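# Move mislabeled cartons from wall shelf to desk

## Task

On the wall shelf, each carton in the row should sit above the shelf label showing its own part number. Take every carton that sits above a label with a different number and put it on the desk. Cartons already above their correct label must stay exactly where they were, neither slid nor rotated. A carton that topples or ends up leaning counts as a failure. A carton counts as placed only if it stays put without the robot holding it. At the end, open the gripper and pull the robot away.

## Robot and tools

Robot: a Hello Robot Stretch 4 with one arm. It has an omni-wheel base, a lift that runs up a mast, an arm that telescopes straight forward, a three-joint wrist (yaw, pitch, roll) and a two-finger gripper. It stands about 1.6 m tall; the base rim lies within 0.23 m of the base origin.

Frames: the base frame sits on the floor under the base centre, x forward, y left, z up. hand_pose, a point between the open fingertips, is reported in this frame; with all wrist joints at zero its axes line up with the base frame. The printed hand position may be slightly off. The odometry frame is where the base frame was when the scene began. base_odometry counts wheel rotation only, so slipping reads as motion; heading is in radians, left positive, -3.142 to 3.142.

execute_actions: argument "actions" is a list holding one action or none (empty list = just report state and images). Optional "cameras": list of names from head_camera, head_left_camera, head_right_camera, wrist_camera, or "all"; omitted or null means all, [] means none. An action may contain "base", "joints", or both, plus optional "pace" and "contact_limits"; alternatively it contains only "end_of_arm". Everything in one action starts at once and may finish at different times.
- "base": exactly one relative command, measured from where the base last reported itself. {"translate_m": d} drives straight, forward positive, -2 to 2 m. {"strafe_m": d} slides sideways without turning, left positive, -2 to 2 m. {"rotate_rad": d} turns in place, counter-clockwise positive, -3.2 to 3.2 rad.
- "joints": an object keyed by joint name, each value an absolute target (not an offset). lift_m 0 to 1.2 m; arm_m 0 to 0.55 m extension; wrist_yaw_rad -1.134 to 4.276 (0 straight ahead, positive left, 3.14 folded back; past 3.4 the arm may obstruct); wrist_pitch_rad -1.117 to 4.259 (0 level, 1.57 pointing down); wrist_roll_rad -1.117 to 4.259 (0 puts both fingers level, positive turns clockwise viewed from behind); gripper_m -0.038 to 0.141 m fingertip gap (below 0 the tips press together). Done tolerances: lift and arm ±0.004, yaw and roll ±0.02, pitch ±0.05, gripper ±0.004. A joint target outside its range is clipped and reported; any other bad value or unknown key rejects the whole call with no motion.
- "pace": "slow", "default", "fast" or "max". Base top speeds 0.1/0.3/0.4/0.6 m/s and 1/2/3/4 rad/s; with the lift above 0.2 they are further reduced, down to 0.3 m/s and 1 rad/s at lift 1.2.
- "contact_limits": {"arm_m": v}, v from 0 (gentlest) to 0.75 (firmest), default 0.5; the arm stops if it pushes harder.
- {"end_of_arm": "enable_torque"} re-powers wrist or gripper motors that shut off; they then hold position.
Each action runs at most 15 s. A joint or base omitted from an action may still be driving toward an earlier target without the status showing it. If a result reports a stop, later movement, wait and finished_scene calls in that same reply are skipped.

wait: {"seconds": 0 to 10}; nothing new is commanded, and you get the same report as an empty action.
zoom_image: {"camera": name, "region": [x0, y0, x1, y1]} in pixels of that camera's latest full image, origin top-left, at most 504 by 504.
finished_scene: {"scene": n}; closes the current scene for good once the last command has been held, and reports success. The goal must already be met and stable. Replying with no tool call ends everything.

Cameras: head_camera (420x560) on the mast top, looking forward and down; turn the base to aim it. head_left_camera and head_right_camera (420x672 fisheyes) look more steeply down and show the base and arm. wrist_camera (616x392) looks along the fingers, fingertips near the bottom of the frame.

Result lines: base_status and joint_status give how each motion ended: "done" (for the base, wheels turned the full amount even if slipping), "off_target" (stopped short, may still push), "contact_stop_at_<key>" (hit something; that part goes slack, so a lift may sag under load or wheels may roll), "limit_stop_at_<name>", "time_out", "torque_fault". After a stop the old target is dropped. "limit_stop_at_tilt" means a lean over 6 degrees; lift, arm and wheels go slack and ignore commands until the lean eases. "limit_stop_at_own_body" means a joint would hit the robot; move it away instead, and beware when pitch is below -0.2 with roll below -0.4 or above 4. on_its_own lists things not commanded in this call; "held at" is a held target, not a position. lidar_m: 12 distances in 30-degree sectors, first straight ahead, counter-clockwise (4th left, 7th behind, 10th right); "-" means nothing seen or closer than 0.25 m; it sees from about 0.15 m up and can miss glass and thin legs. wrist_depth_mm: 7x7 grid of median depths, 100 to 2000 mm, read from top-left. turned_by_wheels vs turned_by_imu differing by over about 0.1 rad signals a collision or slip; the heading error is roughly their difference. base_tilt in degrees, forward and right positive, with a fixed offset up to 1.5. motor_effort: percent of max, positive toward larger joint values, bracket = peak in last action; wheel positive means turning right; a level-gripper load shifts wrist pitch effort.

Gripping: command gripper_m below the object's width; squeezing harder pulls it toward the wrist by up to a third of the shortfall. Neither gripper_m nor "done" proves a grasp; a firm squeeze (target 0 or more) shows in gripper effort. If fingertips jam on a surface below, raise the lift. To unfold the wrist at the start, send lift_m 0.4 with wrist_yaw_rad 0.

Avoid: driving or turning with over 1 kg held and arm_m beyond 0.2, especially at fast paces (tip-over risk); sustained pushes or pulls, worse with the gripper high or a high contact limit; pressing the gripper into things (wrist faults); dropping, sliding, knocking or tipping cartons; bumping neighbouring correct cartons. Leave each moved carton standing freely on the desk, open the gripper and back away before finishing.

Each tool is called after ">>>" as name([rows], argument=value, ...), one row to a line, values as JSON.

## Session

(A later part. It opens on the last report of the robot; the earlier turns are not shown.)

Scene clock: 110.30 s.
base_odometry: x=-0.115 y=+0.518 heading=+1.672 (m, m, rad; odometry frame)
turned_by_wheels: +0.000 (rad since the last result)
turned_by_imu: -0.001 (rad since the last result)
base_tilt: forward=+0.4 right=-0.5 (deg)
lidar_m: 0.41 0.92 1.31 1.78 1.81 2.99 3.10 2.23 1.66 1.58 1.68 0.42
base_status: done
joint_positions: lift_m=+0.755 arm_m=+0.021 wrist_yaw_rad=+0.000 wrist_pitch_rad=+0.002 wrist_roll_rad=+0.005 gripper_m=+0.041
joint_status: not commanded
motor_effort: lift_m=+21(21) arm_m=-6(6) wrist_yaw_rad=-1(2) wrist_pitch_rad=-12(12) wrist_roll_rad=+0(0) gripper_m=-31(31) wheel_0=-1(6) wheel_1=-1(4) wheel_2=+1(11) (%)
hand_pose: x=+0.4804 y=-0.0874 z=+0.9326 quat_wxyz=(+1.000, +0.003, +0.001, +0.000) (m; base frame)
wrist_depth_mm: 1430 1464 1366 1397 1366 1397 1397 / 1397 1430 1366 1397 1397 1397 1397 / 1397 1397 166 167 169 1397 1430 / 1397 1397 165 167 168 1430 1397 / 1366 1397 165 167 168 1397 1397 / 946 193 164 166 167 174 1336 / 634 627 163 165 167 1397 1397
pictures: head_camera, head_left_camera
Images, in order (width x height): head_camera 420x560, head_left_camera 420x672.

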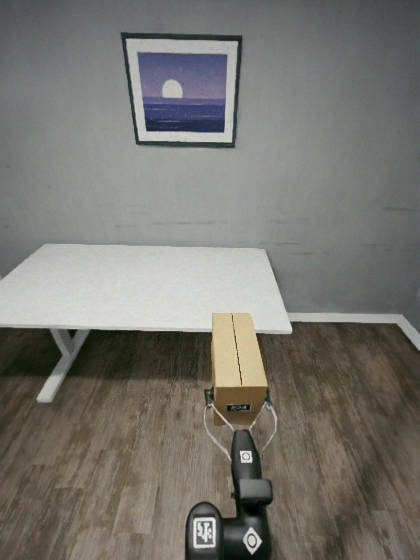

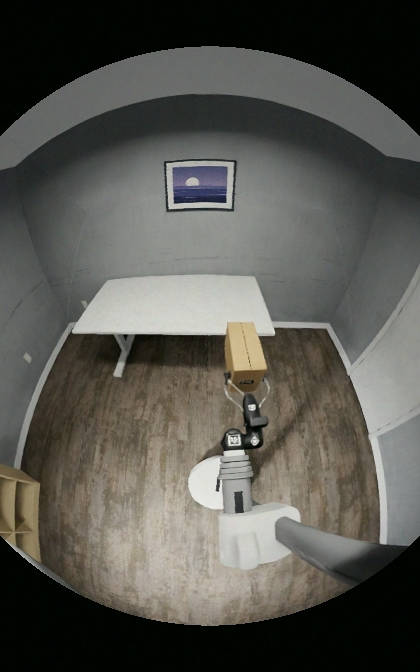

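>>> execute_actions([
  {"base":{"strafe_m":0.4}},
], cameras=[])

>>> execute_actions([
  {"base":{"translate_m":0.2},"joints":{"arm_m":0.4}},
], cameras=["head_camera","head_right_camera","wrist_camera"])

Scene clock: 118.70 s.
base_odometry: x=-0.513 y=+0.478 heading=+1.672 (m, m, rad; odometry frame)
turned_by_wheels: +0.000 (rad since the last result)
turned_by_imu: +0.001 (rad since the last result)
base_tilt: forward=+0.4 right=-0.4 (deg)
lidar_m: 0.41 0.93 1.74 1.57 1.37 2.01 3.08 2.81 2.06 1.98 2.10 0.45
base_status: done
joint_positions: lift_m=+0.755 arm_m=+0.021 wrist_yaw_rad=+0.000 wrist_pitch_rad=+0.002 wrist_roll_rad=+0.005 gripper_m=+0.041
joint_status: not commanded
motor_effort: lift_m=+21(21) arm_m=-6(6) wrist_yaw_rad=-1(1) wrist_pitch_rad=-12(11) wrist_roll_rad=-1(1) gripper_m=-32(32) wheel_0=+0(7) wheel_1=+0(10) wheel_2=+0(2) (%)
hand_pose: x=+0.4804 y=-0.0874 z=+0.9326 quat_wxyz=(+1.000, +0.003, +0.001, +0.000) (m; base frame)
wrist_depth_mm: 1366 1397 1397 1366 1397 1430 1397 / 1397 1397 1366 1397 1397 1430 1430 / 1397 1430 166 167 169 1464 1397 / 1366 1397 166 167 168 1430 1397 / 1397 1397 165 166 168 1397 1430 / 931 195 165 166 167 174 750 / 647 627 163 165 167 1229 1430
pictures: none
No camera images: the call's "cameras" was empty. Leave "cameras" out to get every camera's image.

Scene clock: 120.93 s.
base_odometry: x=-0.534 y=+0.677 heading=+1.672 (m, m, rad; odometry frame)
turned_by_wheels: +0.000 (rad since the last result)
turned_by_imu: +0.000 (rad since the last result)
base_tilt: forward=+0.4 right=-0.5 (deg)
lidar_m: 0.67 0.70 1.74 1.70 1.44 1.99 3.32 2.80 2.06 1.99 0.95 0.69
base_status: done
joint_positions: lift_m=+0.755 arm_m=+0.399 wrist_yaw_rad=+0.000 wrist_pitch_rad=+0.001 wrist_roll_rad=+0.005 gripper_m=+0.041
joint_status: all done
motor_effort: lift_m=+21(21) arm_m=+6(8) wrist_yaw_rad=-2(0) wrist_pitch_rad=-11(11) wrist_roll_rad=-1(1) gripper_m=-32(32) wheel_0=-1(4) wheel_1=+0(9) wheel_2=+0(8) (%)
hand_pose: x=+0.8584 y=-0.0874 z=+0.9326 quat_wxyz=(+1.000, +0.003, +0.001, +0.000) (m; base frame)
wrist_depth_mm: 866 842 842 831 831 854 866 / 842 854 854 854 866 854 854 / 854 842 166 167 169 866 854 / 842 842 166 167 168 842 831 / 842 842 165 166 168 842 854 / 854 194 165 166 167 174 759 / 574 530 164 164 167 535 512
pictures: head_camera, head_right_camera, wrist_camera
Images, in order (width x height): head_camera 420x560, head_right_camera 420x672, wrist_camera 616x392.

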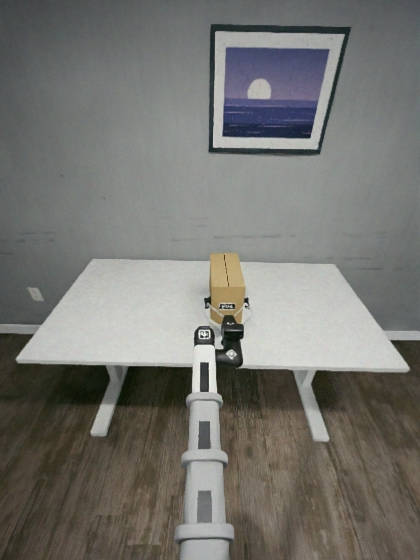

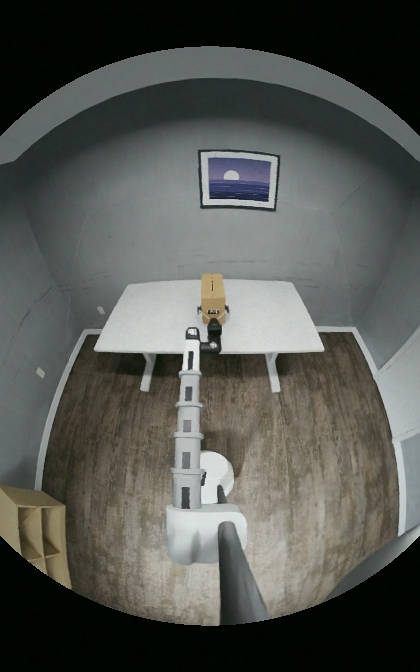

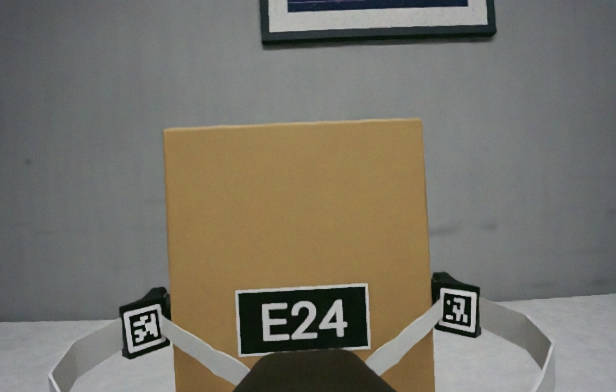

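>>> execute_actions([
  {"joints":{"lift_m":0.68}},
], cameras=["head_right_camera","wrist_camera"])

Scene clock: 129.23 s.
base_odometry: x=-0.534 y=+0.677 heading=+1.672 (m, m, rad; odometry frame)
turned_by_wheels: +0.000 (rad since the last result)
turned_by_imu: +0.000 (rad since the last result)
base_tilt: forward=+0.4 right=-0.4 (deg)
lidar_m: 0.69 0.72 1.74 1.68 1.46 1.97 3.29 2.80 2.08 2.00 0.96 0.70
base_status: not commanded
joint_positions: lift_m=+0.680 arm_m=+0.399 wrist_yaw_rad=+0.000 wrist_pitch_rad=+0.001 wrist_roll_rad=+0.005 gripper_m=+0.041
joint_status: all done
motor_effort: lift_m=+17(19) arm_m=+6(6) wrist_yaw_rad=-1(2) wrist_pitch_rad=-11(11) wrist_roll_rad=-1(0) gripper_m=-32(32) wheel_0=-1(1) wheel_1=+0(0) wheel_2=+1(0) (%)
hand_pose: x=+0.8584 y=-0.0874 z=+0.8580 quat_wxyz=(+1.000, +0.003, +0.001, +0.000) (m; base frame)
wrist_depth_mm: 854 842 854 854 842 842 854 / 854 854 854 854 854 854 854 / 842 842 167 167 170 854 854 / 842 842 165 167 168 854 854 / 854 842 165 167 167 866 866 / 661 196 165 165 167 175 539 / 410 382 163 165 167 384 373
pictures: head_right_camera, wrist_camera
Images, in order (width x height): head_right_camera 420x672, wrist_camera 616x392.

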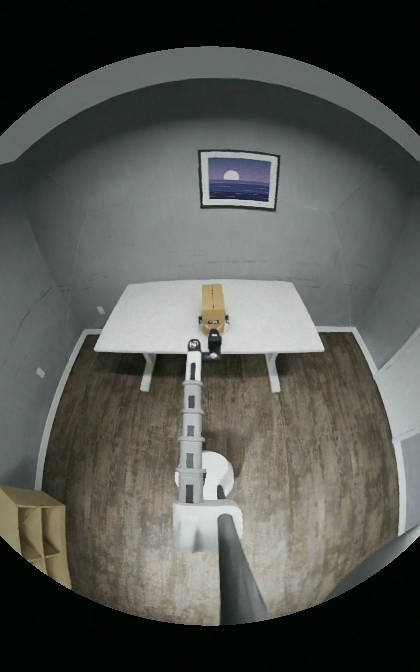

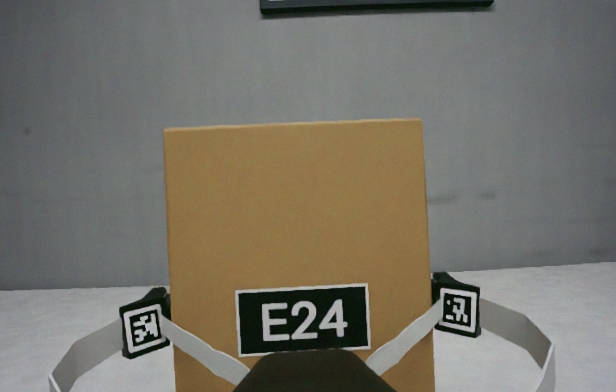

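>>> execute_actions([
  {"joints":{"lift_m":0.64},"pace":"slow"},
], cameras=["wrist_camera"])

Scene clock: 132.87 s.
base_odometry: x=-0.534 y=+0.677 heading=+1.672 (m, m, rad; odometry frame)
turned_by_wheels: +0.000 (rad since the last result)
turned_by_imu: +0.000 (rad since the last result)
base_tilt: forward=+0.5 right=-0.4 (deg)
lidar_m: 0.70 0.73 1.75 1.69 1.45 1.98 3.31 2.80 2.09 1.99 0.96 0.70
base_status: not commanded
joint_positions: lift_m=+0.640 arm_m=+0.399 wrist_yaw_rad=+0.000 wrist_pitch_rad=+0.001 wrist_roll_rad=+0.005 gripper_m=+0.041
joint_status: all done
motor_effort: lift_m=+17(15) arm_m=+6(6) wrist_yaw_rad=-1(1) wrist_pitch_rad=-11(11) wrist_roll_rad=-1(1) gripper_m=-31(31) wheel_0=-1(1) wheel_1=+0(0) wheel_2=+0(1) (%)
hand_pose: x=+0.8584 y=-0.0874 z=+0.8181 quat_wxyz=(+1.000, +0.003, +0.001, +0.000) (m; base frame)
wrist_depth_mm: 854 842 854 842 854 854 854 / 842 854 842 854 854 854 854 / 831 866 165 167 168 854 854 / 842 854 165 167 167 854 854 / 842 854 165 166 167 842 778 / 535 194 165 166 167 175 427 / 330 304 163 164 167 307 293
pictures: wrist_camera
Images, in order (width x height): wrist_camera 616x392.

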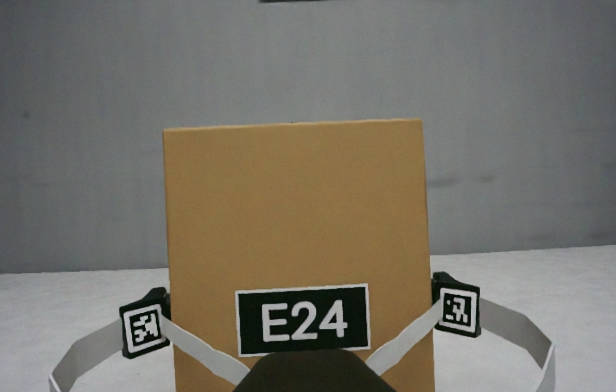

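>>> execute_actions([
  {"joints":{"lift_m":0.627},"pace":"slow"},
], cameras=[])

Scene clock: 135.10 s.
base_odometry: x=-0.534 y=+0.677 heading=+1.672 (m, m, rad; odometry frame)
turned_by_wheels: +0.000 (rad since the last result)
turned_by_imu: +0.000 (rad since the last result)
base_tilt: forward=+0.4 right=-0.4 (deg)
lidar_m: 0.68 0.72 1.74 1.69 1.46 1.97 3.30 2.78 2.10 2.00 0.95 0.70
base_status: not commanded
joint_positions: lift_m=+0.628 arm_m=+0.399 wrist_yaw_rad=+0.000 wrist_pitch_rad=-0.011 wrist_roll_rad=+0.005 gripper_m=+0.041
joint_status: all done
on_its_own: wrist_pitch_rad is at rest, and its effort (+25) is outside its rest range (-23 to +23)
motor_effort: lift_m=+12(18) arm_m=+6(6) wrist_yaw_rad=-1(0) wrist_pitch_rad=+25(26) wrist_roll_rad=-1(1) gripper_m=-31(32) wheel_0=-1(1) wheel_1=+0(0) wheel_2=+0(0) (%)
hand_pose: x=+0.8583 y=-0.0875 z=+0.8090 quat_wxyz=(+1.000, +0.003, -0.006, +0.000) (m; base frame)
wrist_depth_mm: 842 842 866 854 866 866 854 / 842 866 866 854 854 866 866 / 854 866 166 168 169 878 854 / 854 854 166 167 168 831 854 / 854 854 165 167 167 854 842 / 544 179 165 166 167 174 433 / 325 298 164 165 167 303 290
pictures: none
No camera images: the call's "cameras" was empty. Leave "cameras" out to get every camera's image.

>>> execute_actions([
  {"joints":{"lift_m":0.634,"gripper_m":0.141}},
], cameras=[])

>>> execute_actions([
  {"joints":{"arm_m":0.0}},
], cameras=["head_camera"])

Scene clock: 140.20 s.
base_odometry: x=-0.534 y=+0.677 heading=+1.672 (m, m, rad; odometry frame)
turned_by_wheels: +0.000 (rad since the last result)
turned_by_imu: +0.001 (rad since the last result)
base_tilt: forward=+0.4 right=-0.5 (deg)
lidar_m: 0.70 0.72 1.74 1.70 1.45 1.98 3.30 2.82 2.10 1.99 0.94 0.72
base_status: not commanded
joint_positions: lift_m=+0.634 arm_m=+0.399 wrist_yaw_rad=+0.000 wrist_pitch_rad=-0.001 wrist_roll_rad=+0.005 gripper_m=+0.141
joint_status: all done
motor_effort: lift_m=+21(22) arm_m=+6(6) wrist_yaw_rad=+0(1) wrist_pitch_rad=-6(25) wrist_roll_rad=-1(1) gripper_m=+0(30) wheel_0=-1(1) wheel_1=+0(0) wheel_2=+0(0) (%)
hand_pose: x=+0.8583 y=-0.0875 z=+0.8122 quat_wxyz=(+1.000, +0.003, +0.000, +0.000) (m; base frame)
wrist_depth_mm: 854 854 842 854 854 866 854 / 854 854 854 831 866 854 854 / 854 842 190 193 831 842 854 / 831 854 190 191 193 854 878 / 842 854 190 193 193 809 759 / 521 206 190 191 193 370 415 / 342 314 190 138 194 291 294
pictures: none
No camera images: the call's "cameras" was empty. Leave "cameras" out to get every camera's image.

Scene clock: 142.47 s.
base_odometry: x=-0.534 y=+0.677 heading=+1.672 (m, m, rad; odometry frame)
turned_by_wheels: +0.000 (rad since the last result)
turned_by_imu: +0.000 (rad since the last result)
base_tilt: forward=+0.4 right=-0.4 (deg)
lidar_m: 0.67 0.73 1.76 1.70 1.44 1.96 3.28 2.78 2.09 1.95 0.94 0.70
base_status: not commanded
joint_positions: lift_m=+0.634 arm_m=+0.003 wrist_yaw_rad=+0.000 wrist_pitch_rad=+0.000 wrist_roll_rad=+0.005 gripper_m=+0.141
joint_status: all done
joint sent to its limit — the command would take arm_m past its lower limit, so that joint was sent only as far as its limit.
motor_effort: lift_m=+20(21) arm_m=-6(4) wrist_yaw_rad=-1(1) wrist_pitch_rad=-7(7) wrist_roll_rad=+0(1) gripper_m=+1(0) wheel_0=-1(1) wheel_1=+0(0) wheel_2=+0(0) (%)
hand_pose: x=+0.4627 y=-0.0874 z=+0.8121 quat_wxyz=(+1.000, +0.003, +0.000, +0.000) (m; base frame)
wrist_depth_mm: 1182 1229 1229 1205 1255 1255 1229 / 1229 1229 1255 1229 1229 1229 1229 / 1255 1182 1229 1205 1205 1255 1281 / 1229 1229 1229 585 1229 1205 1255 / 1205 1098 1025 580 878 809 788 / 517 206 488 480 466 455 521 / 1025 1205 1205 137 1229 1229 809
pictures: head_camera
Images, in order (width x height): head_camera 420x560.

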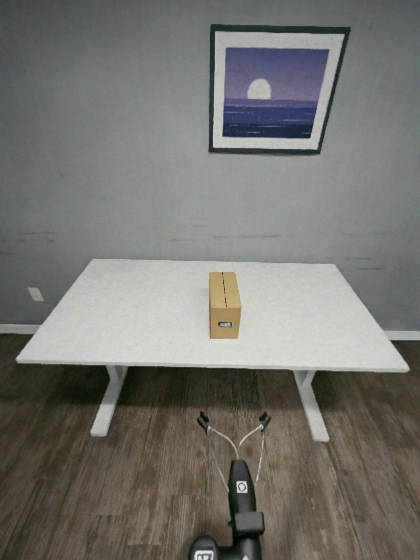

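>>> execute_actions([
  {"base":{"rotate_rad":-3.17},"joints":{"lift_m":0.72,"gripper_m":0.13}},
], cameras=[])

>>> execute_actions([
  {"base":{"translate_m":2.0},"pace":"fast"},
], cameras=[])

>>> execute_actions([
  {"base":{"strafe_m":-0.23}},
], cameras=["head_camera","wrist_camera"])

Scene clock: 151.50 s.
base_odometry: x=-0.534 y=+0.677 heading=-1.498 (m, m, rad; odometry frame)
turned_by_wheels: -3.170 (rad since the last result)
turned_by_imu: -3.139 (rad since the last result)
base_tilt: forward=+0.4 right=-0.4 (deg)
lidar_m: 2.98 2.88 2.12 2.00 1.01 0.73 0.69 0.71 1.00 1.69 1.46 1.81
base_status: done
joint_positions: lift_m=+0.720 arm_m=+0.003 wrist_yaw_rad=+0.000 wrist_pitch_rad=+0.000 wrist_roll_rad=+0.005 gripper_m=+0.130
joint_status: all done
motor_effort: lift_m=+21(21) arm_m=-6(6) wrist_yaw_rad=-1(0) wrist_pitch_rad=-7(7) wrist_roll_rad=-1(1) gripper_m=+0(1) wheel_0=+0(6) wheel_1=+2(11) wheel_2=+1(3) (%)
hand_pose: x=+0.4627 y=-0.0874 z=+0.8980 quat_wxyz=(+1.000, +0.003, +0.000, +0.000) (m; base frame)
wrist_depth_mm: - - - - - - - / - - - - - - - / - - - - - - - / - - - - - - - / - - - - - - - / - - - - - - - / - - - 134 - 1921 1708
pictures: none
No camera images: the call's "cameras" was empty. Leave "cameras" out to get every camera's image.

Scene clock: 157.93 s.
base_odometry: x=-0.388 y=-1.318 heading=-1.498 (m, m, rad; odometry frame)
turned_by_wheels: +0.000 (rad since the last result)
turned_by_imu: -0.001 (rad since the last result)
base_tilt: forward=+0.4 right=-0.4 (deg)
lidar_m: 0.98 1.03 1.76 2.00 2.09 2.84 3.54 1.85 1.35 1.27 1.72 1.03
base_status: done
joint_positions: lift_m=+0.720 arm_m=+0.003 wrist_yaw_rad=+0.000 wrist_pitch_rad=+0.000 wrist_roll_rad=+0.005 gripper_m=+0.130
joint_status: not commanded
motor_effort: lift_m=+21(21) arm_m=-6(6) wrist_yaw_rad=+0(0) wrist_pitch_rad=-7(7) wrist_roll_rad=-1(1) gripper_m=+0(1) wheel_0=-2(6) wheel_1=+0(6) wheel_2=+0(6) (%)
hand_pose: x=+0.4627 y=-0.0874 z=+0.8980 quat_wxyz=(+1.000, +0.003, +0.000, +0.000) (m; base frame)
wrist_depth_mm: 1008 1008 991 1008 1042 1042 1060 / 1008 1008 1025 1025 1042 1025 1060 / 991 991 1025 1025 1042 1025 1078 / 1008 1008 831 778 778 1042 1042 / 991 759 759 778 778 788 1060 / 991 759 750 1008 768 1042 1060 / 991 991 1008 134 1025 1042 1060
pictures: none
No camera images: the call's "cameras" was empty. Leave "cameras" out to get every camera's image.

Scene clock: 160.00 s.
base_odometry: x=-0.618 y=-1.334 heading=-1.499 (m, m, rad; odometry frame)
turned_by_wheels: +0.000 (rad since the last result)
turned_by_imu: +0.000 (rad since the last result)
base_tilt: forward=+0.3 right=-0.4 (deg)
lidar_m: 0.99 1.03 1.76 2.25 2.33 3.23 3.55 1.51 1.10 1.06 1.50 1.04
base_status: done
joint_positions: lift_m=+0.720 arm_m=+0.003 wrist_yaw_rad=+0.000 wrist_pitch_rad=+0.000 wrist_roll_rad=+0.005 gripper_m=+0.130
joint_status: not commanded
motor_effort: lift_m=+21(21) arm_m=-6(6) wrist_yaw_rad=-1(1) wrist_pitch_rad=-7(7) wrist_roll_rad=-1(1) gripper_m=+1(1) wheel_0=-1(7) wheel_1=-1(8) wheel_2=+0(2) (%)
hand_pose: x=+0.4627 y=-0.0874 z=+0.8980 quat_wxyz=(+1.000, +0.003, +0.000, +0.000) (m; base frame)
wrist_depth_mm: 976 991 1008 1025 1042 1042 1042 / 1008 1008 1025 1008 1042 1060 1042 / 976 991 1008 1025 1042 1060 1078 / 778 778 768 788 1008 1042 1078 / 759 750 768 759 788 1025 1042 / 991 750 768 1025 788 1060 1060 / 991 1025 1025 134 1042 1042 1060
pictures: head_camera, wrist_camera
Images, in order (width x height): head_camera 420x560, wrist_camera 616x392.

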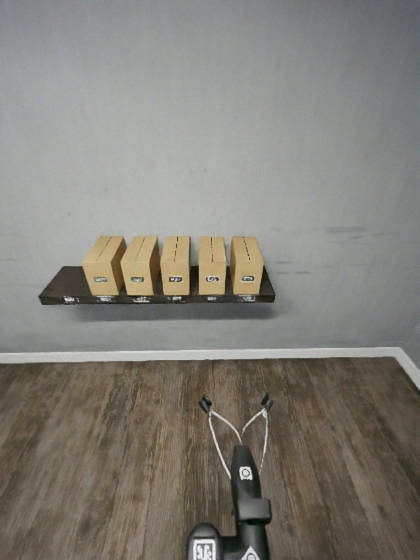

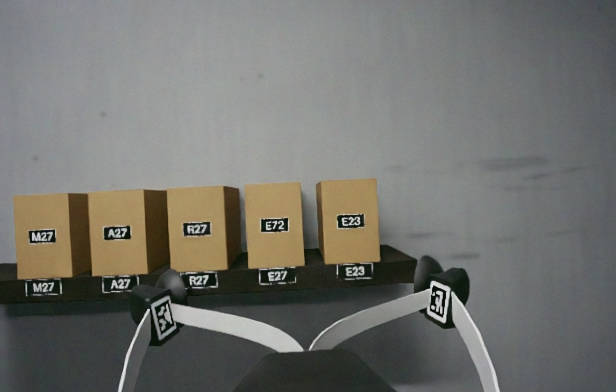

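>>> execute_actions([
  {"base":{"strafe_m":0.05}},
], cameras=[])

>>> execute_actions([
  {"base":{"translate_m":0.19},"joints":{"arm_m":0.27}},
], cameras=["head_camera","wrist_camera"])

Scene clock: 164.13 s.
base_odometry: x=-0.568 y=-1.331 heading=-1.499 (m, m, rad; odometry frame)
turned_by_wheels: +0.000 (rad since the last result)
turned_by_imu: +0.000 (rad since the last result)
base_tilt: forward=+0.3 right=-0.4 (deg)
lidar_m: 0.99 1.05 1.76 2.20 2.32 3.13 3.18 1.60 1.16 1.12 1.55 1.03
base_status: done
joint_positions: lift_m=+0.720 arm_m=+0.003 wrist_yaw_rad=+0.000 wrist_pitch_rad=+0.000 wrist_roll_rad=+0.005 gripper_m=+0.130
joint_status: not commanded
motor_effort: lift_m=+21(21) arm_m=-6(6) wrist_yaw_rad=-1(1) wrist_pitch_rad=-8(7) wrist_roll_rad=-1(1) gripper_m=+1(1) wheel_0=+0(7) wheel_1=+0(9) wheel_2=+0(1) (%)
hand_pose: x=+0.4627 y=-0.0874 z=+0.8980 quat_wxyz=(+1.000, +0.003, +0.000, +0.000) (m; base frame)
wrist_depth_mm: 976 1008 1008 1025 1042 1060 1042 / 976 1008 1008 1025 1060 1042 1060 / 976 976 991 1025 1042 1042 1078 / 991 788 866 778 1042 1025 1042 / 750 759 778 778 788 1042 1042 / 991 750 759 1025 788 1042 1042 / 1008 1008 1008 134 1025 1042 1042
pictures: none
No camera images: the call's "cameras" was empty. Leave "cameras" out to get every camera's image.

Scene clock: 166.17 s.
base_odometry: x=-0.554 y=-1.520 heading=-1.498 (m, m, rad; odometry frame)
turned_by_wheels: +0.000 (rad since the last result)
turned_by_imu: +0.000 (rad since the last result)
base_tilt: forward=+0.4 right=-0.4 (deg)
lidar_m: 0.80 0.83 1.51 2.20 2.32 3.11 3.76 1.59 1.15 1.20 1.52 0.85
base_status: done
joint_positions: lift_m=+0.720 arm_m=+0.269 wrist_yaw_rad=+0.000 wrist_pitch_rad=+0.000 wrist_roll_rad=+0.005 gripper_m=+0.130
joint_status: all done
motor_effort: lift_m=+21(21) arm_m=+6(7) wrist_yaw_rad=-2(0) wrist_pitch_rad=-7(7) wrist_roll_rad=-1(1) gripper_m=+3(1) wheel_0=+0(4) wheel_1=+2(2) wheel_2=+0(8) (%)
hand_pose: x=+0.7284 y=-0.0874 z=+0.8981 quat_wxyz=(+1.000, +0.003, +0.000, +0.000) (m; base frame)
wrist_depth_mm: 564 564 580 580 580 591 603 / 564 574 569 580 585 597 603 / 564 574 574 574 580 591 603 / 332 322 330 329 340 336 597 / 332 325 359 329 349 338 603 / 329 320 329 329 332 338 407 / 320 319 327 134 330 330 336
pictures: head_camera, wrist_camera
Images, in order (width x height): head_camera 420x560, wrist_camera 616x392.

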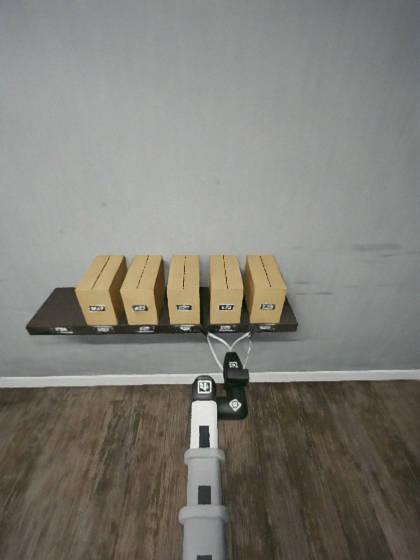

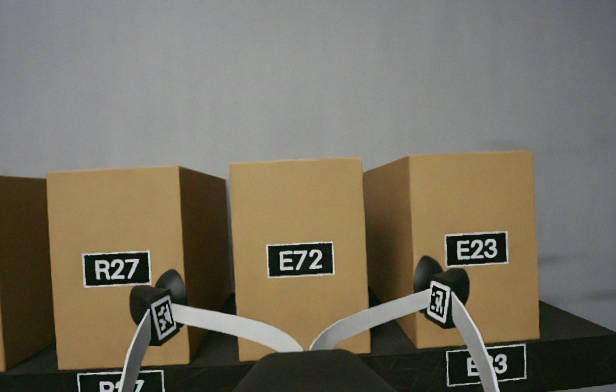

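>>> execute_actions([
  {"joints":{"arm_m":0.35,"gripper_m":0.122}},
], cameras=["wrist_camera"])

Scene clock: 172.53 s.
base_odometry: x=-0.554 y=-1.520 heading=-1.498 (m, m, rad; odometry frame)
turned_by_wheels: +0.000 (rad since the last result)
turned_by_imu: +0.000 (rad since the last result)
base_tilt: forward=+0.4 right=-0.4 (deg)
lidar_m: 0.79 0.83 1.50 2.20 2.29 3.09 3.74 1.61 1.14 1.20 1.54 0.85
base_status: not commanded
joint_positions: lift_m=+0.720 arm_m=+0.349 wrist_yaw_rad=+0.000 wrist_pitch_rad=+0.000 wrist_roll_rad=+0.005 gripper_m=+0.122
joint_status: all done
motor_effort: lift_m=+21(21) arm_m=+6(7) wrist_yaw_rad=+0(0) wrist_pitch_rad=-7(7) wrist_roll_rad=-1(1) gripper_m=+0(2) wheel_0=+0(0) wheel_1=+2(2) wheel_2=+0(0) (%)
hand_pose: x=+0.8083 y=-0.0874 z=+0.8981 quat_wxyz=(+1.000, +0.003, +0.000, +0.000) (m; base frame)
wrist_depth_mm: 484 488 496 504 512 508 521 / 488 496 496 504 512 512 521 / 480 488 496 500 508 508 258 / 243 246 249 249 278 257 258 / 243 245 249 250 253 257 258 / 241 244 246 250 251 256 257 / 242 245 267 137 285 257 259
pictures: wrist_camera
Images, in order (width x height): wrist_camera 616x392.

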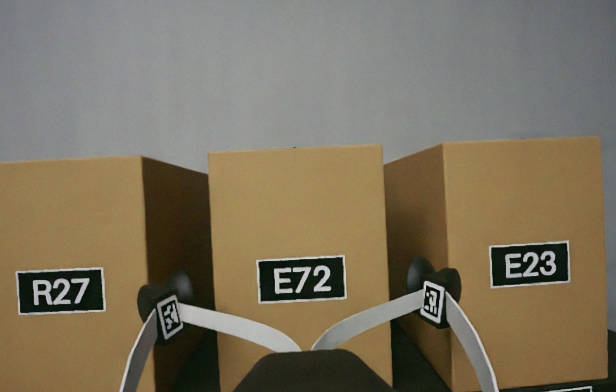

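>>> execute_actions([
  {"joints":{"arm_m":0.39},"pace":"slow","contact_limits":{"arm_m":0.15}},
], cameras=["wrist_camera","head_camera"])

Scene clock: 177.67 s.
base_odometry: x=-0.554 y=-1.520 heading=-1.498 (m, m, rad; odometry frame)
turned_by_wheels: +0.000 (rad since the last result)
turned_by_imu: +0.000 (rad since the last result)
base_tilt: forward=+0.4 right=-0.5 (deg)
lidar_m: 0.80 0.83 1.50 2.20 2.28 3.13 3.72 1.59 1.15 1.19 1.53 0.84
base_status: not commanded
joint_positions: lift_m=+0.720 arm_m=+0.389 wrist_yaw_rad=+0.000 wrist_pitch_rad=+0.000 wrist_roll_rad=+0.005 gripper_m=+0.122
joint_status: all done
motor_effort: lift_m=+21(21) arm_m=+6(4) wrist_yaw_rad=-2(1) wrist_pitch_rad=-6(6) wrist_roll_rad=-1(0) gripper_m=+1(1) wheel_0=+0(0) wheel_1=+2(2) wheel_2=+0(1) (%)
contact_limits: arm_m 0.15
hand_pose: x=+0.8483 y=-0.0874 z=+0.8981 quat_wxyz=(+1.000, +0.003, +0.000, +0.000) (m; base frame)
wrist_depth_mm: 452 455 455 462 469 469 477 / 449 449 455 462 469 473 477 / 445 452 455 211 469 232 220 / 204 229 209 211 211 217 216 / 203 224 209 211 212 216 217 / 204 206 208 210 211 216 216 / 204 206 208 137 213 217 217
pictures: head_camera, wrist_camera
Images, in order (width x height): head_camera 420x560, wrist_camera 616x392.

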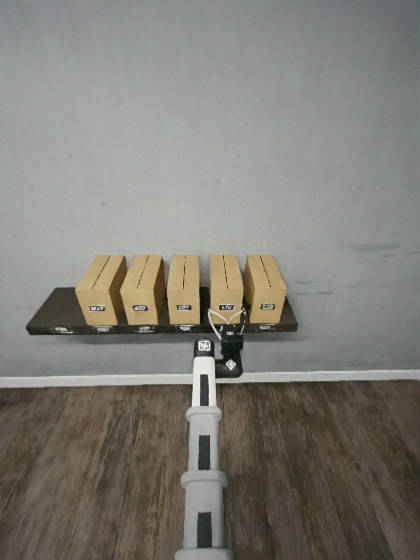

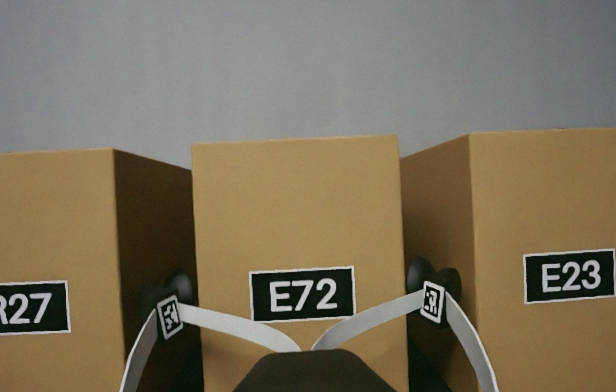

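>>> execute_actions([
  {"joints":{"arm_m":0.408},"pace":"slow","contact_limits":{"arm_m":0.15}},
], cameras=["wrist_camera"])

>>> execute_actions([
  {"joints":{"gripper_m":0.04}},
], cameras=["wrist_camera"])

>>> execute_actions([
  {"joints":{"lift_m":0.75},"pace":"slow"},
], cameras=["wrist_camera","head_camera"])

Scene clock: 181.33 s.
base_odometry: x=-0.554 y=-1.520 heading=-1.498 (m, m, rad; odometry frame)
turned_by_wheels: +0.000 (rad since the last result)
turned_by_imu: +0.000 (rad since the last result)
base_tilt: forward=+0.3 right=-0.5 (deg)
lidar_m: 0.79 0.84 1.51 2.18 2.29 3.12 3.75 1.61 1.16 1.20 1.55 0.85
base_status: not commanded
joint_positions: lift_m=+0.720 arm_m=+0.407 wrist_yaw_rad=+0.000 wrist_pitch_rad=+0.000 wrist_roll_rad=+0.005 gripper_m=+0.122
joint_status: all done
motor_effort: lift_m=+21(21) arm_m=+6(8) wrist_yaw_rad=-1(1) wrist_pitch_rad=-7(7) wrist_roll_rad=-1(1) gripper_m=+0(0) wheel_0=+0(0) wheel_1=+2(2) wheel_2=+0(0) (%)
contact_limits: arm_m 0.15
hand_pose: x=+0.8663 y=-0.0874 z=+0.8981 quat_wxyz=(+1.000, +0.003, +0.000, +0.000) (m; base frame)
wrist_depth_mm: 430 436 445 445 452 459 459 / 427 433 436 439 452 452 455 / 430 433 191 193 304 215 199 / 187 231 191 193 194 203 198 / 187 226 191 193 195 204 200 / 188 191 191 193 194 199 199 / 186 189 191 136 195 198 199
pictures: wrist_camera
Images, in order (width x height): wrist_camera 616x392.

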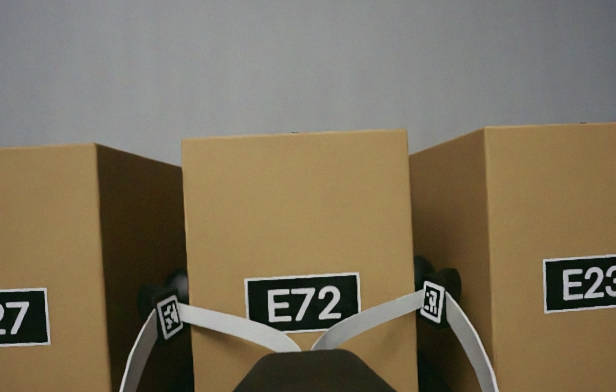

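Scene clock: 183.03 s.
base_odometry: x=-0.554 y=-1.520 heading=-1.498 (m, m, rad; odometry frame)
turned_by_wheels: +0.000 (rad since the last result)
turned_by_imu: +0.000 (rad since the last result)
base_tilt: forward=+0.4 right=-0.4 (deg)
lidar_m: 0.79 0.83 1.49 2.16 2.29 3.13 3.77 1.64 1.15 1.22 1.54 0.84
base_status: not commanded
joint_positions: lift_m=+0.720 arm_m=+0.407 wrist_yaw_rad=+0.000 wrist_pitch_rad=+0.000 wrist_roll_rad=+0.005 gripper_m=+0.041
joint_status: all done
motor_effort: lift_m=+21(21) arm_m=+6(6) wrist_yaw_rad=-1(1) wrist_pitch_rad=-7(7) wrist_roll_rad=-1(1) gripper_m=-32(33) wheel_0=+0(0) wheel_1=+2(2) wheel_2=+0(0) (%)
hand_pose: x=+0.8663 y=-0.0874 z=+0.8981 quat_wxyz=(+1.000, +0.003, +0.000, +0.000) (m; base frame)
wrist_depth_mm: 436 433 439 445 452 455 462 / 427 436 436 442 445 452 459 / 430 433 167 169 171 216 199 / 186 213 167 169 170 204 199 / 187 211 167 169 170 205 199 / 187 188 167 169 170 175 200 / 185 200 167 169 170 211 -
pictures: wrist_camera
Images, in order (width x height): wrist_camera 616x392.

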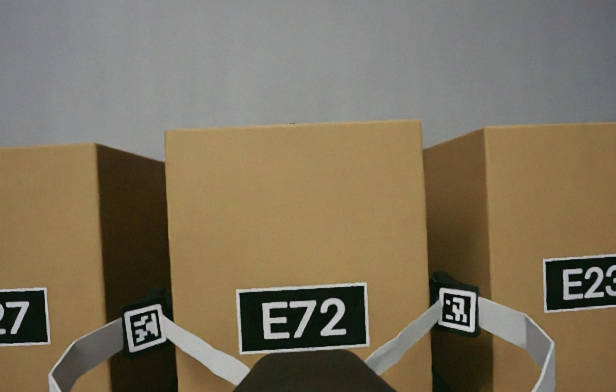

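Scene clock: 184.10 s.
base_odometry: x=-0.554 y=-1.520 heading=-1.498 (m, m, rad; odometry frame)
turned_by_wheels: +0.000 (rad since the last result)
turned_by_imu: +0.000 (rad since the last result)
base_tilt: forward=+0.3 right=-0.4 (deg)
lidar_m: 0.79 0.82 1.47 2.20 2.29 3.13 3.75 1.62 1.13 1.18 1.53 0.85
base_status: not commanded
joint_positions: lift_m=+0.750 arm_m=+0.407 wrist_yaw_rad=+0.000 wrist_pitch_rad=+0.002 wrist_roll_rad=+0.005 gripper_m=+0.041
joint_status: all done
motor_effort: lift_m=+22(25) arm_m=+6(6) wrist_yaw_rad=-2(1) wrist_pitch_rad=-11(12) wrist_roll_rad=+0(1) gripper_m=-33(32) wheel_0=+0(0) wheel_1=+2(2) wheel_2=+0(0) (%)
hand_pose: x=+0.8663 y=-0.0874 z=+0.9275 quat_wxyz=(+1.000, +0.003, +0.001, +0.000) (m; base frame)
wrist_depth_mm: 427 433 439 442 445 452 462 / 430 436 439 445 452 452 459 / 430 433 170 172 173 452 455 / 427 433 170 171 172 217 199 / 186 226 167 169 172 205 199 / 187 188 168 169 170 174 199 / 186 200 166 167 170 211 -
pictures: head_camera, wrist_camera
Images, in order (width x height): head_camera 420x560, wrist_camera 616x392.

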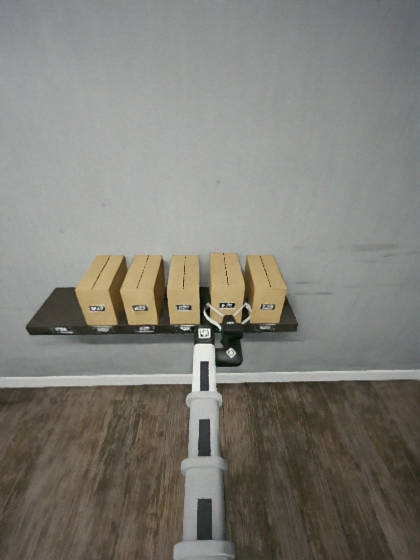

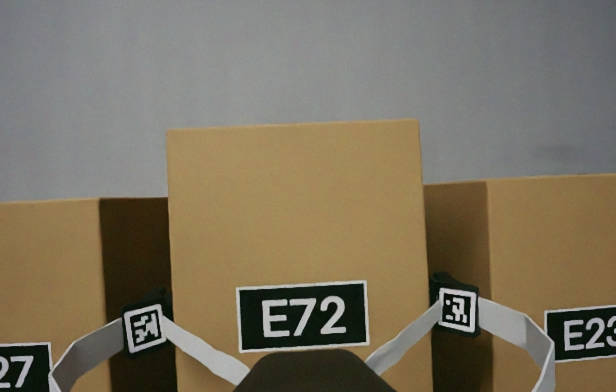

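>>> execute_actions([
  {"joints":{"lift_m":0.767},"pace":"slow"},
], cameras=[])

>>> execute_actions([
  {"joints":{"arm_m":0.25},"pace":"slow"},
], cameras=["wrist_camera","head_camera"])

Scene clock: 187.83 s.
base_odometry: x=-0.554 y=-1.520 heading=-1.498 (m, m, rad; odometry frame)
turned_by_wheels: +0.000 (rad since the last result)
turned_by_imu: +0.000 (rad since the last result)
base_tilt: forward=+0.4 right=-0.4 (deg)
lidar_m: 0.79 0.83 1.52 2.20 2.29 3.13 3.76 1.63 1.15 1.21 1.53 0.82
base_status: not commanded
joint_positions: lift_m=+0.767 arm_m=+0.407 wrist_yaw_rad=+0.000 wrist_pitch_rad=+0.002 wrist_roll_rad=+0.005 gripper_m=+0.041
joint_status: all done
motor_effort: lift_m=+22(23) arm_m=+6(6) wrist_yaw_rad=-1(1) wrist_pitch_rad=-11(12) wrist_roll_rad=-1(1) gripper_m=-32(31) wheel_0=+0(0) wheel_1=+2(2) wheel_2=+0(0) (%)
hand_pose: x=+0.8663 y=-0.0874 z=+0.9445 quat_wxyz=(+1.000, +0.003, +0.001, +0.000) (m; base frame)
wrist_depth_mm: 430 433 439 442 449 455 462 / 430 439 439 442 442 452 459 / 433 433 170 172 173 452 466 / 430 439 169 170 172 452 459 / 187 225 168 170 171 204 199 / 187 189 167 168 170 176 200 / 186 200 166 168 170 211 -
pictures: none
No camera images: the call's "cameras" was empty. Leave "cameras" out to get every camera's image.

Scene clock: 190.70 s.
base_odometry: x=-0.554 y=-1.520 heading=-1.498 (m, m, rad; odometry frame)
turned_by_wheels: +0.000 (rad since the last result)
turned_by_imu: +0.000 (rad since the last result)
base_tilt: forward=+0.4 right=-0.4 (deg)
lidar_m: 0.63 0.83 1.51 2.19 2.28 3.13 3.77 1.62 1.15 1.19 1.53 0.85
base_status: not commanded
joint_positions: lift_m=+0.767 arm_m=+0.251 wrist_yaw_rad=+0.000 wrist_pitch_rad=+0.002 wrist_roll_rad=+0.005 gripper_m=+0.041
joint_status: all done
motor_effort: lift_m=+22(22) arm_m=-6(5) wrist_yaw_rad=-1(1) wrist_pitch_rad=-12(12) wrist_roll_rad=-1(1) gripper_m=-32(31) wheel_0=+0(0) wheel_1=+2(2) wheel_2=+0(0) (%)
hand_pose: x=+0.7105 y=-0.0874 z=+0.9445 quat_wxyz=(+1.000, +0.003, +0.001, +0.000) (m; base frame)
wrist_depth_mm: 580 585 597 597 603 615 621 / 574 585 597 597 603 609 609 / 580 580 170 172 173 609 615 / 580 585 169 171 172 609 615 / 351 340 168 170 172 353 615 / 351 198 168 168 170 175 615 / 334 340 166 167 169 355 382
pictures: head_camera, wrist_camera
Images, in order (width x height): head_camera 420x560, wrist_camera 616x392.

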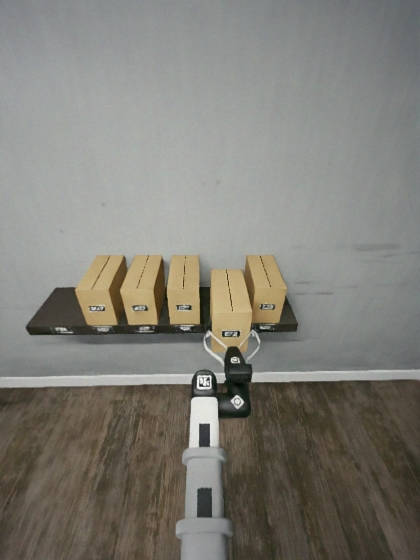

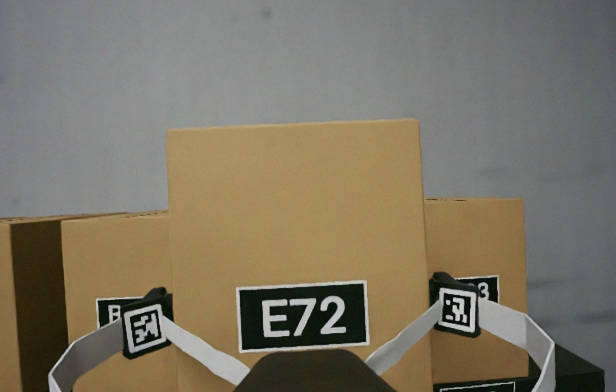

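>>> execute_actions([
  {"joints":{"arm_m":0.01}},
], cameras=[])

>>> execute_actions([
  {"base":{"rotate_rad":3.17}},
], cameras=[])

>>> execute_actions([
  {"base":{"translate_m":2.0},"pace":"fast"},
], cameras=["head_camera"])

Scene clock: 196.87 s.
base_odometry: x=-0.554 y=-1.520 heading=-1.498 (m, m, rad; odometry frame)
turned_by_wheels: +0.000 (rad since the last result)
turned_by_imu: +0.001 (rad since the last result)
base_tilt: forward=+0.4 right=-0.4 (deg)
lidar_m: 0.40 0.86 1.49 2.21 2.31 3.14 3.75 1.63 1.14 1.18 1.54 0.42
base_status: not commanded
joint_positions: lift_m=+0.767 arm_m=+0.011 wrist_yaw_rad=+0.000 wrist_pitch_rad=+0.002 wrist_roll_rad=+0.005 gripper_m=+0.041
joint_status: all done
motor_effort: lift_m=+22(22) arm_m=-6(5) wrist_yaw_rad=-1(2) wrist_pitch_rad=-12(13) wrist_roll_rad=-1(1) gripper_m=-31(33) wheel_0=+0(0) wheel_1=+2(2) wheel_2=+0(0) (%)
hand_pose: x=+0.4705 y=-0.0874 z=+0.9444 quat_wxyz=(+1.000, +0.003, +0.001, +0.000) (m; base frame)
wrist_depth_mm: 809 820 831 820 831 854 854 / 820 820 820 854 854 854 866 / 809 820 170 172 173 854 866 / 809 809 169 171 172 854 866 / 569 569 168 170 171 854 842 / 564 198 167 169 170 175 842 / 559 809 166 167 169 854 854
pictures: none
No camera images: the call's "cameras" was empty. Leave "cameras" out to get every camera's image.

Scene clock: 199.73 s.
base_odometry: x=-0.554 y=-1.520 heading=+1.671 (m, m, rad; odometry frame)
turned_by_wheels: +3.170 (rad since the last result)
turned_by_imu: +3.140 (rad since the last result)
base_tilt: forward=+0.4 right=-0.4 (deg)
lidar_m: 0.40 1.56 1.15 1.37 1.49 0.83 0.81 0.84 1.55 2.19 2.29 0.40
base_status: done
joint_positions: lift_m=+0.767 arm_m=+0.011 wrist_yaw_rad=+0.000 wrist_pitch_rad=+0.002 wrist_roll_rad=+0.005 gripper_m=+0.041
joint_status: not commanded
motor_effort: lift_m=+21(22) arm_m=-6(6) wrist_yaw_rad=-2(2) wrist_pitch_rad=-13(12) wrist_roll_rad=-1(0) gripper_m=-33(30) wheel_0=-2(6) wheel_1=+0(3) wheel_2=-1(9) (%)
hand_pose: x=+0.4705 y=-0.0873 z=+0.9444 quat_wxyz=(+1.000, +0.003, +0.001, +0.000) (m; base frame)
wrist_depth_mm: - - - - - - - / - - - - - - - / - - 170 172 174 - - / - - 169 171 172 - - / - - 169 169 171 - - / - 198 167 169 170 175 - / 1983 - 166 168 170 - 1863
pictures: none
No camera images: the call's "cameras" was empty. Leave "cameras" out to get every camera's image.

Scene clock: 206.13 s.
base_odometry: x=-0.755 y=+0.470 heading=+1.671 (m, m, rad; odometry frame)
turned_by_wheels: +0.000 (rad since the last result)
turned_by_imu: -0.001 (rad since the last result)
base_tilt: forward=+0.4 right=-0.5 (deg)
lidar_m: 0.40 0.92 1.48 1.44 1.13 1.62 3.08 3.17 2.36 2.20 1.22 0.41
base_status: done
joint_positions: lift_m=+0.767 arm_m=+0.011 wrist_yaw_rad=+0.000 wrist_pitch_rad=+0.002 wrist_roll_rad=+0.005 gripper_m=+0.041
joint_status: not commanded
motor_effort: lift_m=+21(21) arm_m=-6(6) wrist_yaw_rad=+0(2) wrist_pitch_rad=-13(13) wrist_roll_rad=-1(1) gripper_m=-32(32) wheel_0=+0(5) wheel_1=-1(11) wheel_2=+2(11) (%)
hand_pose: x=+0.4704 y=-0.0874 z=+0.9444 quat_wxyz=(+1.000, +0.003, +0.001, +0.000) (m; base frame)
wrist_depth_mm: 1366 1397 1430 1397 1397 1397 1430 / 1397 1430 1430 1397 1397 1366 1397 / 1430 1366 171 172 173 1430 1366 / 1397 1366 169 171 172 1430 1464 / 1430 1366 168 170 171 1430 1397 / 1430 198 167 169 170 175 798 / 668 640 167 167 169 1430 1205
pictures: head_camera
Images, in order (width x height): head_camera 420x560.

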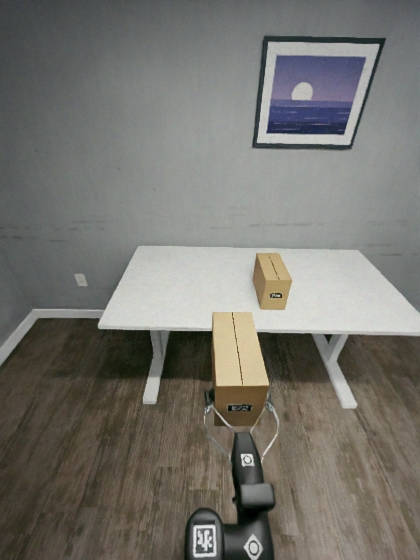

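>>> execute_actions([
  {"base":{"translate_m":0.2},"joints":{"arm_m":0.4,"lift_m":0.72}},
], cameras=["head_camera"])

>>> execute_actions([
  {"joints":{"lift_m":0.655}},
], cameras=["wrist_camera"])

Scene clock: 211.53 s.
base_odometry: x=-0.775 y=+0.669 heading=+1.671 (m, m, rad; odometry frame)
turned_by_wheels: +0.000 (rad since the last result)
turned_by_imu: +0.001 (rad since the last result)
base_tilt: forward=+0.4 right=-0.4 (deg)
lidar_m: 0.69 0.70 1.49 1.44 1.21 1.55 3.33 3.16 2.35 2.22 0.95 0.71
base_status: done
joint_positions: lift_m=+0.720 arm_m=+0.399 wrist_yaw_rad=+0.000 wrist_pitch_rad=+0.002 wrist_roll_rad=+0.005 gripper_m=+0.041
joint_status: all done
motor_effort: lift_m=+17(21) arm_m=+6(7) wrist_yaw_rad=-2(0) wrist_pitch_rad=-12(13) wrist_roll_rad=-1(1) gripper_m=-31(31) wheel_0=+0(6) wheel_1=+2(4) wheel_2=+0(5) (%)
hand_pose: x=+0.8583 y=-0.0874 z=+0.8979 quat_wxyz=(+1.000, +0.003, +0.001, +0.000) (m; base frame)
wrist_depth_mm: 831 842 831 842 842 831 842 / 842 831 831 842 854 842 842 / 842 820 170 171 172 831 854 / 831 842 169 170 172 842 831 / 831 842 168 170 171 399 294 / 831 199 168 169 170 175 265 / 500 462 166 168 170 382 259
pictures: head_camera
Images, in order (width x height): head_camera 420x560.

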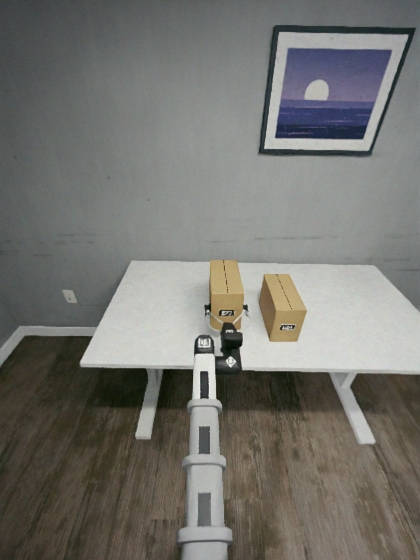

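Scene clock: 212.73 s.
base_odometry: x=-0.775 y=+0.669 heading=+1.671 (m, m, rad; odometry frame)
turned_by_wheels: +0.000 (rad since the last result)
turned_by_imu: +0.000 (rad since the last result)
base_tilt: forward=+0.4 right=-0.5 (deg)
lidar_m: 0.69 0.69 1.50 1.43 1.21 1.56 3.32 3.17 2.36 2.21 0.96 0.68
base_status: not commanded
joint_positions: lift_m=+0.655 arm_m=+0.399 wrist_yaw_rad=+0.000 wrist_pitch_rad=+0.002 wrist_roll_rad=+0.005 gripper_m=+0.041
joint_status: all done
motor_effort: lift_m=+17(20) arm_m=+6(6) wrist_yaw_rad=-1(1) wrist_pitch_rad=-12(12) wrist_roll_rad=-1(1) gripper_m=-32(32) wheel_0=+0(0) wheel_1=+2(1) wheel_2=+0(0) (%)
hand_pose: x=+0.8583 y=-0.0874 z=+0.8329 quat_wxyz=(+1.000, +0.003, +0.001, +0.000) (m; base frame)
wrist_depth_mm: 831 842 831 831 831 831 854 / 831 831 831 831 842 842 842 / 831 842 170 171 172 842 842 / 831 831 169 170 172 370 268 / 854 831 169 170 171 370 271 / 585 198 168 169 170 175 266 / 362 334 166 168 169 332 259
pictures: wrist_camera
Images, in order (width x height): wrist_camera 616x392.

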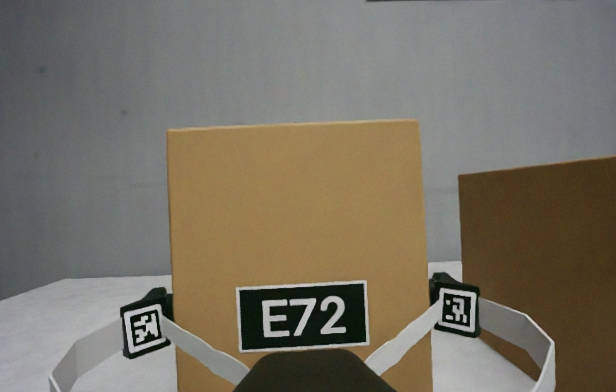

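>>> execute_actions([
  {"joints":{"lift_m":0.637},"pace":"slow"},
], cameras=[])

Scene clock: 215.57 s.
base_odometry: x=-0.775 y=+0.669 heading=+1.671 (m, m, rad; odometry frame)
turned_by_wheels: +0.000 (rad since the last result)
turned_by_imu: +0.000 (rad since the last result)
base_tilt: forward=+0.4 right=-0.4 (deg)
lidar_m: 0.69 0.70 1.49 1.44 1.23 1.56 3.32 3.18 2.35 2.21 0.93 0.69
base_status: not commanded
joint_positions: lift_m=+0.637 arm_m=+0.399 wrist_yaw_rad=+0.000 wrist_pitch_rad=+0.001 wrist_roll_rad=+0.005 gripper_m=+0.041
joint_status: all done
motor_effort: lift_m=+16(15) arm_m=+6(6) wrist_yaw_rad=-2(1) wrist_pitch_rad=-11(12) wrist_roll_rad=-1(1) gripper_m=-31(31) wheel_0=+0(0) wheel_1=+2(2) wheel_2=+0(0) (%)
hand_pose: x=+0.8583 y=-0.0874 z=+0.8151 quat_wxyz=(+1.000, +0.003, +0.001, +0.000) (m; base frame)
wrist_depth_mm: 820 854 842 831 842 831 842 / 854 842 866 842 831 854 854 / 820 842 168 169 171 842 854 / 842 842 167 169 170 370 268 / 831 831 167 169 170 375 272 / 521 198 167 169 170 175 265 / 322 298 167 168 170 300 260
pictures: none
No camera images: the call's "cameras" was empty. Leave "cameras" out to get every camera's image.


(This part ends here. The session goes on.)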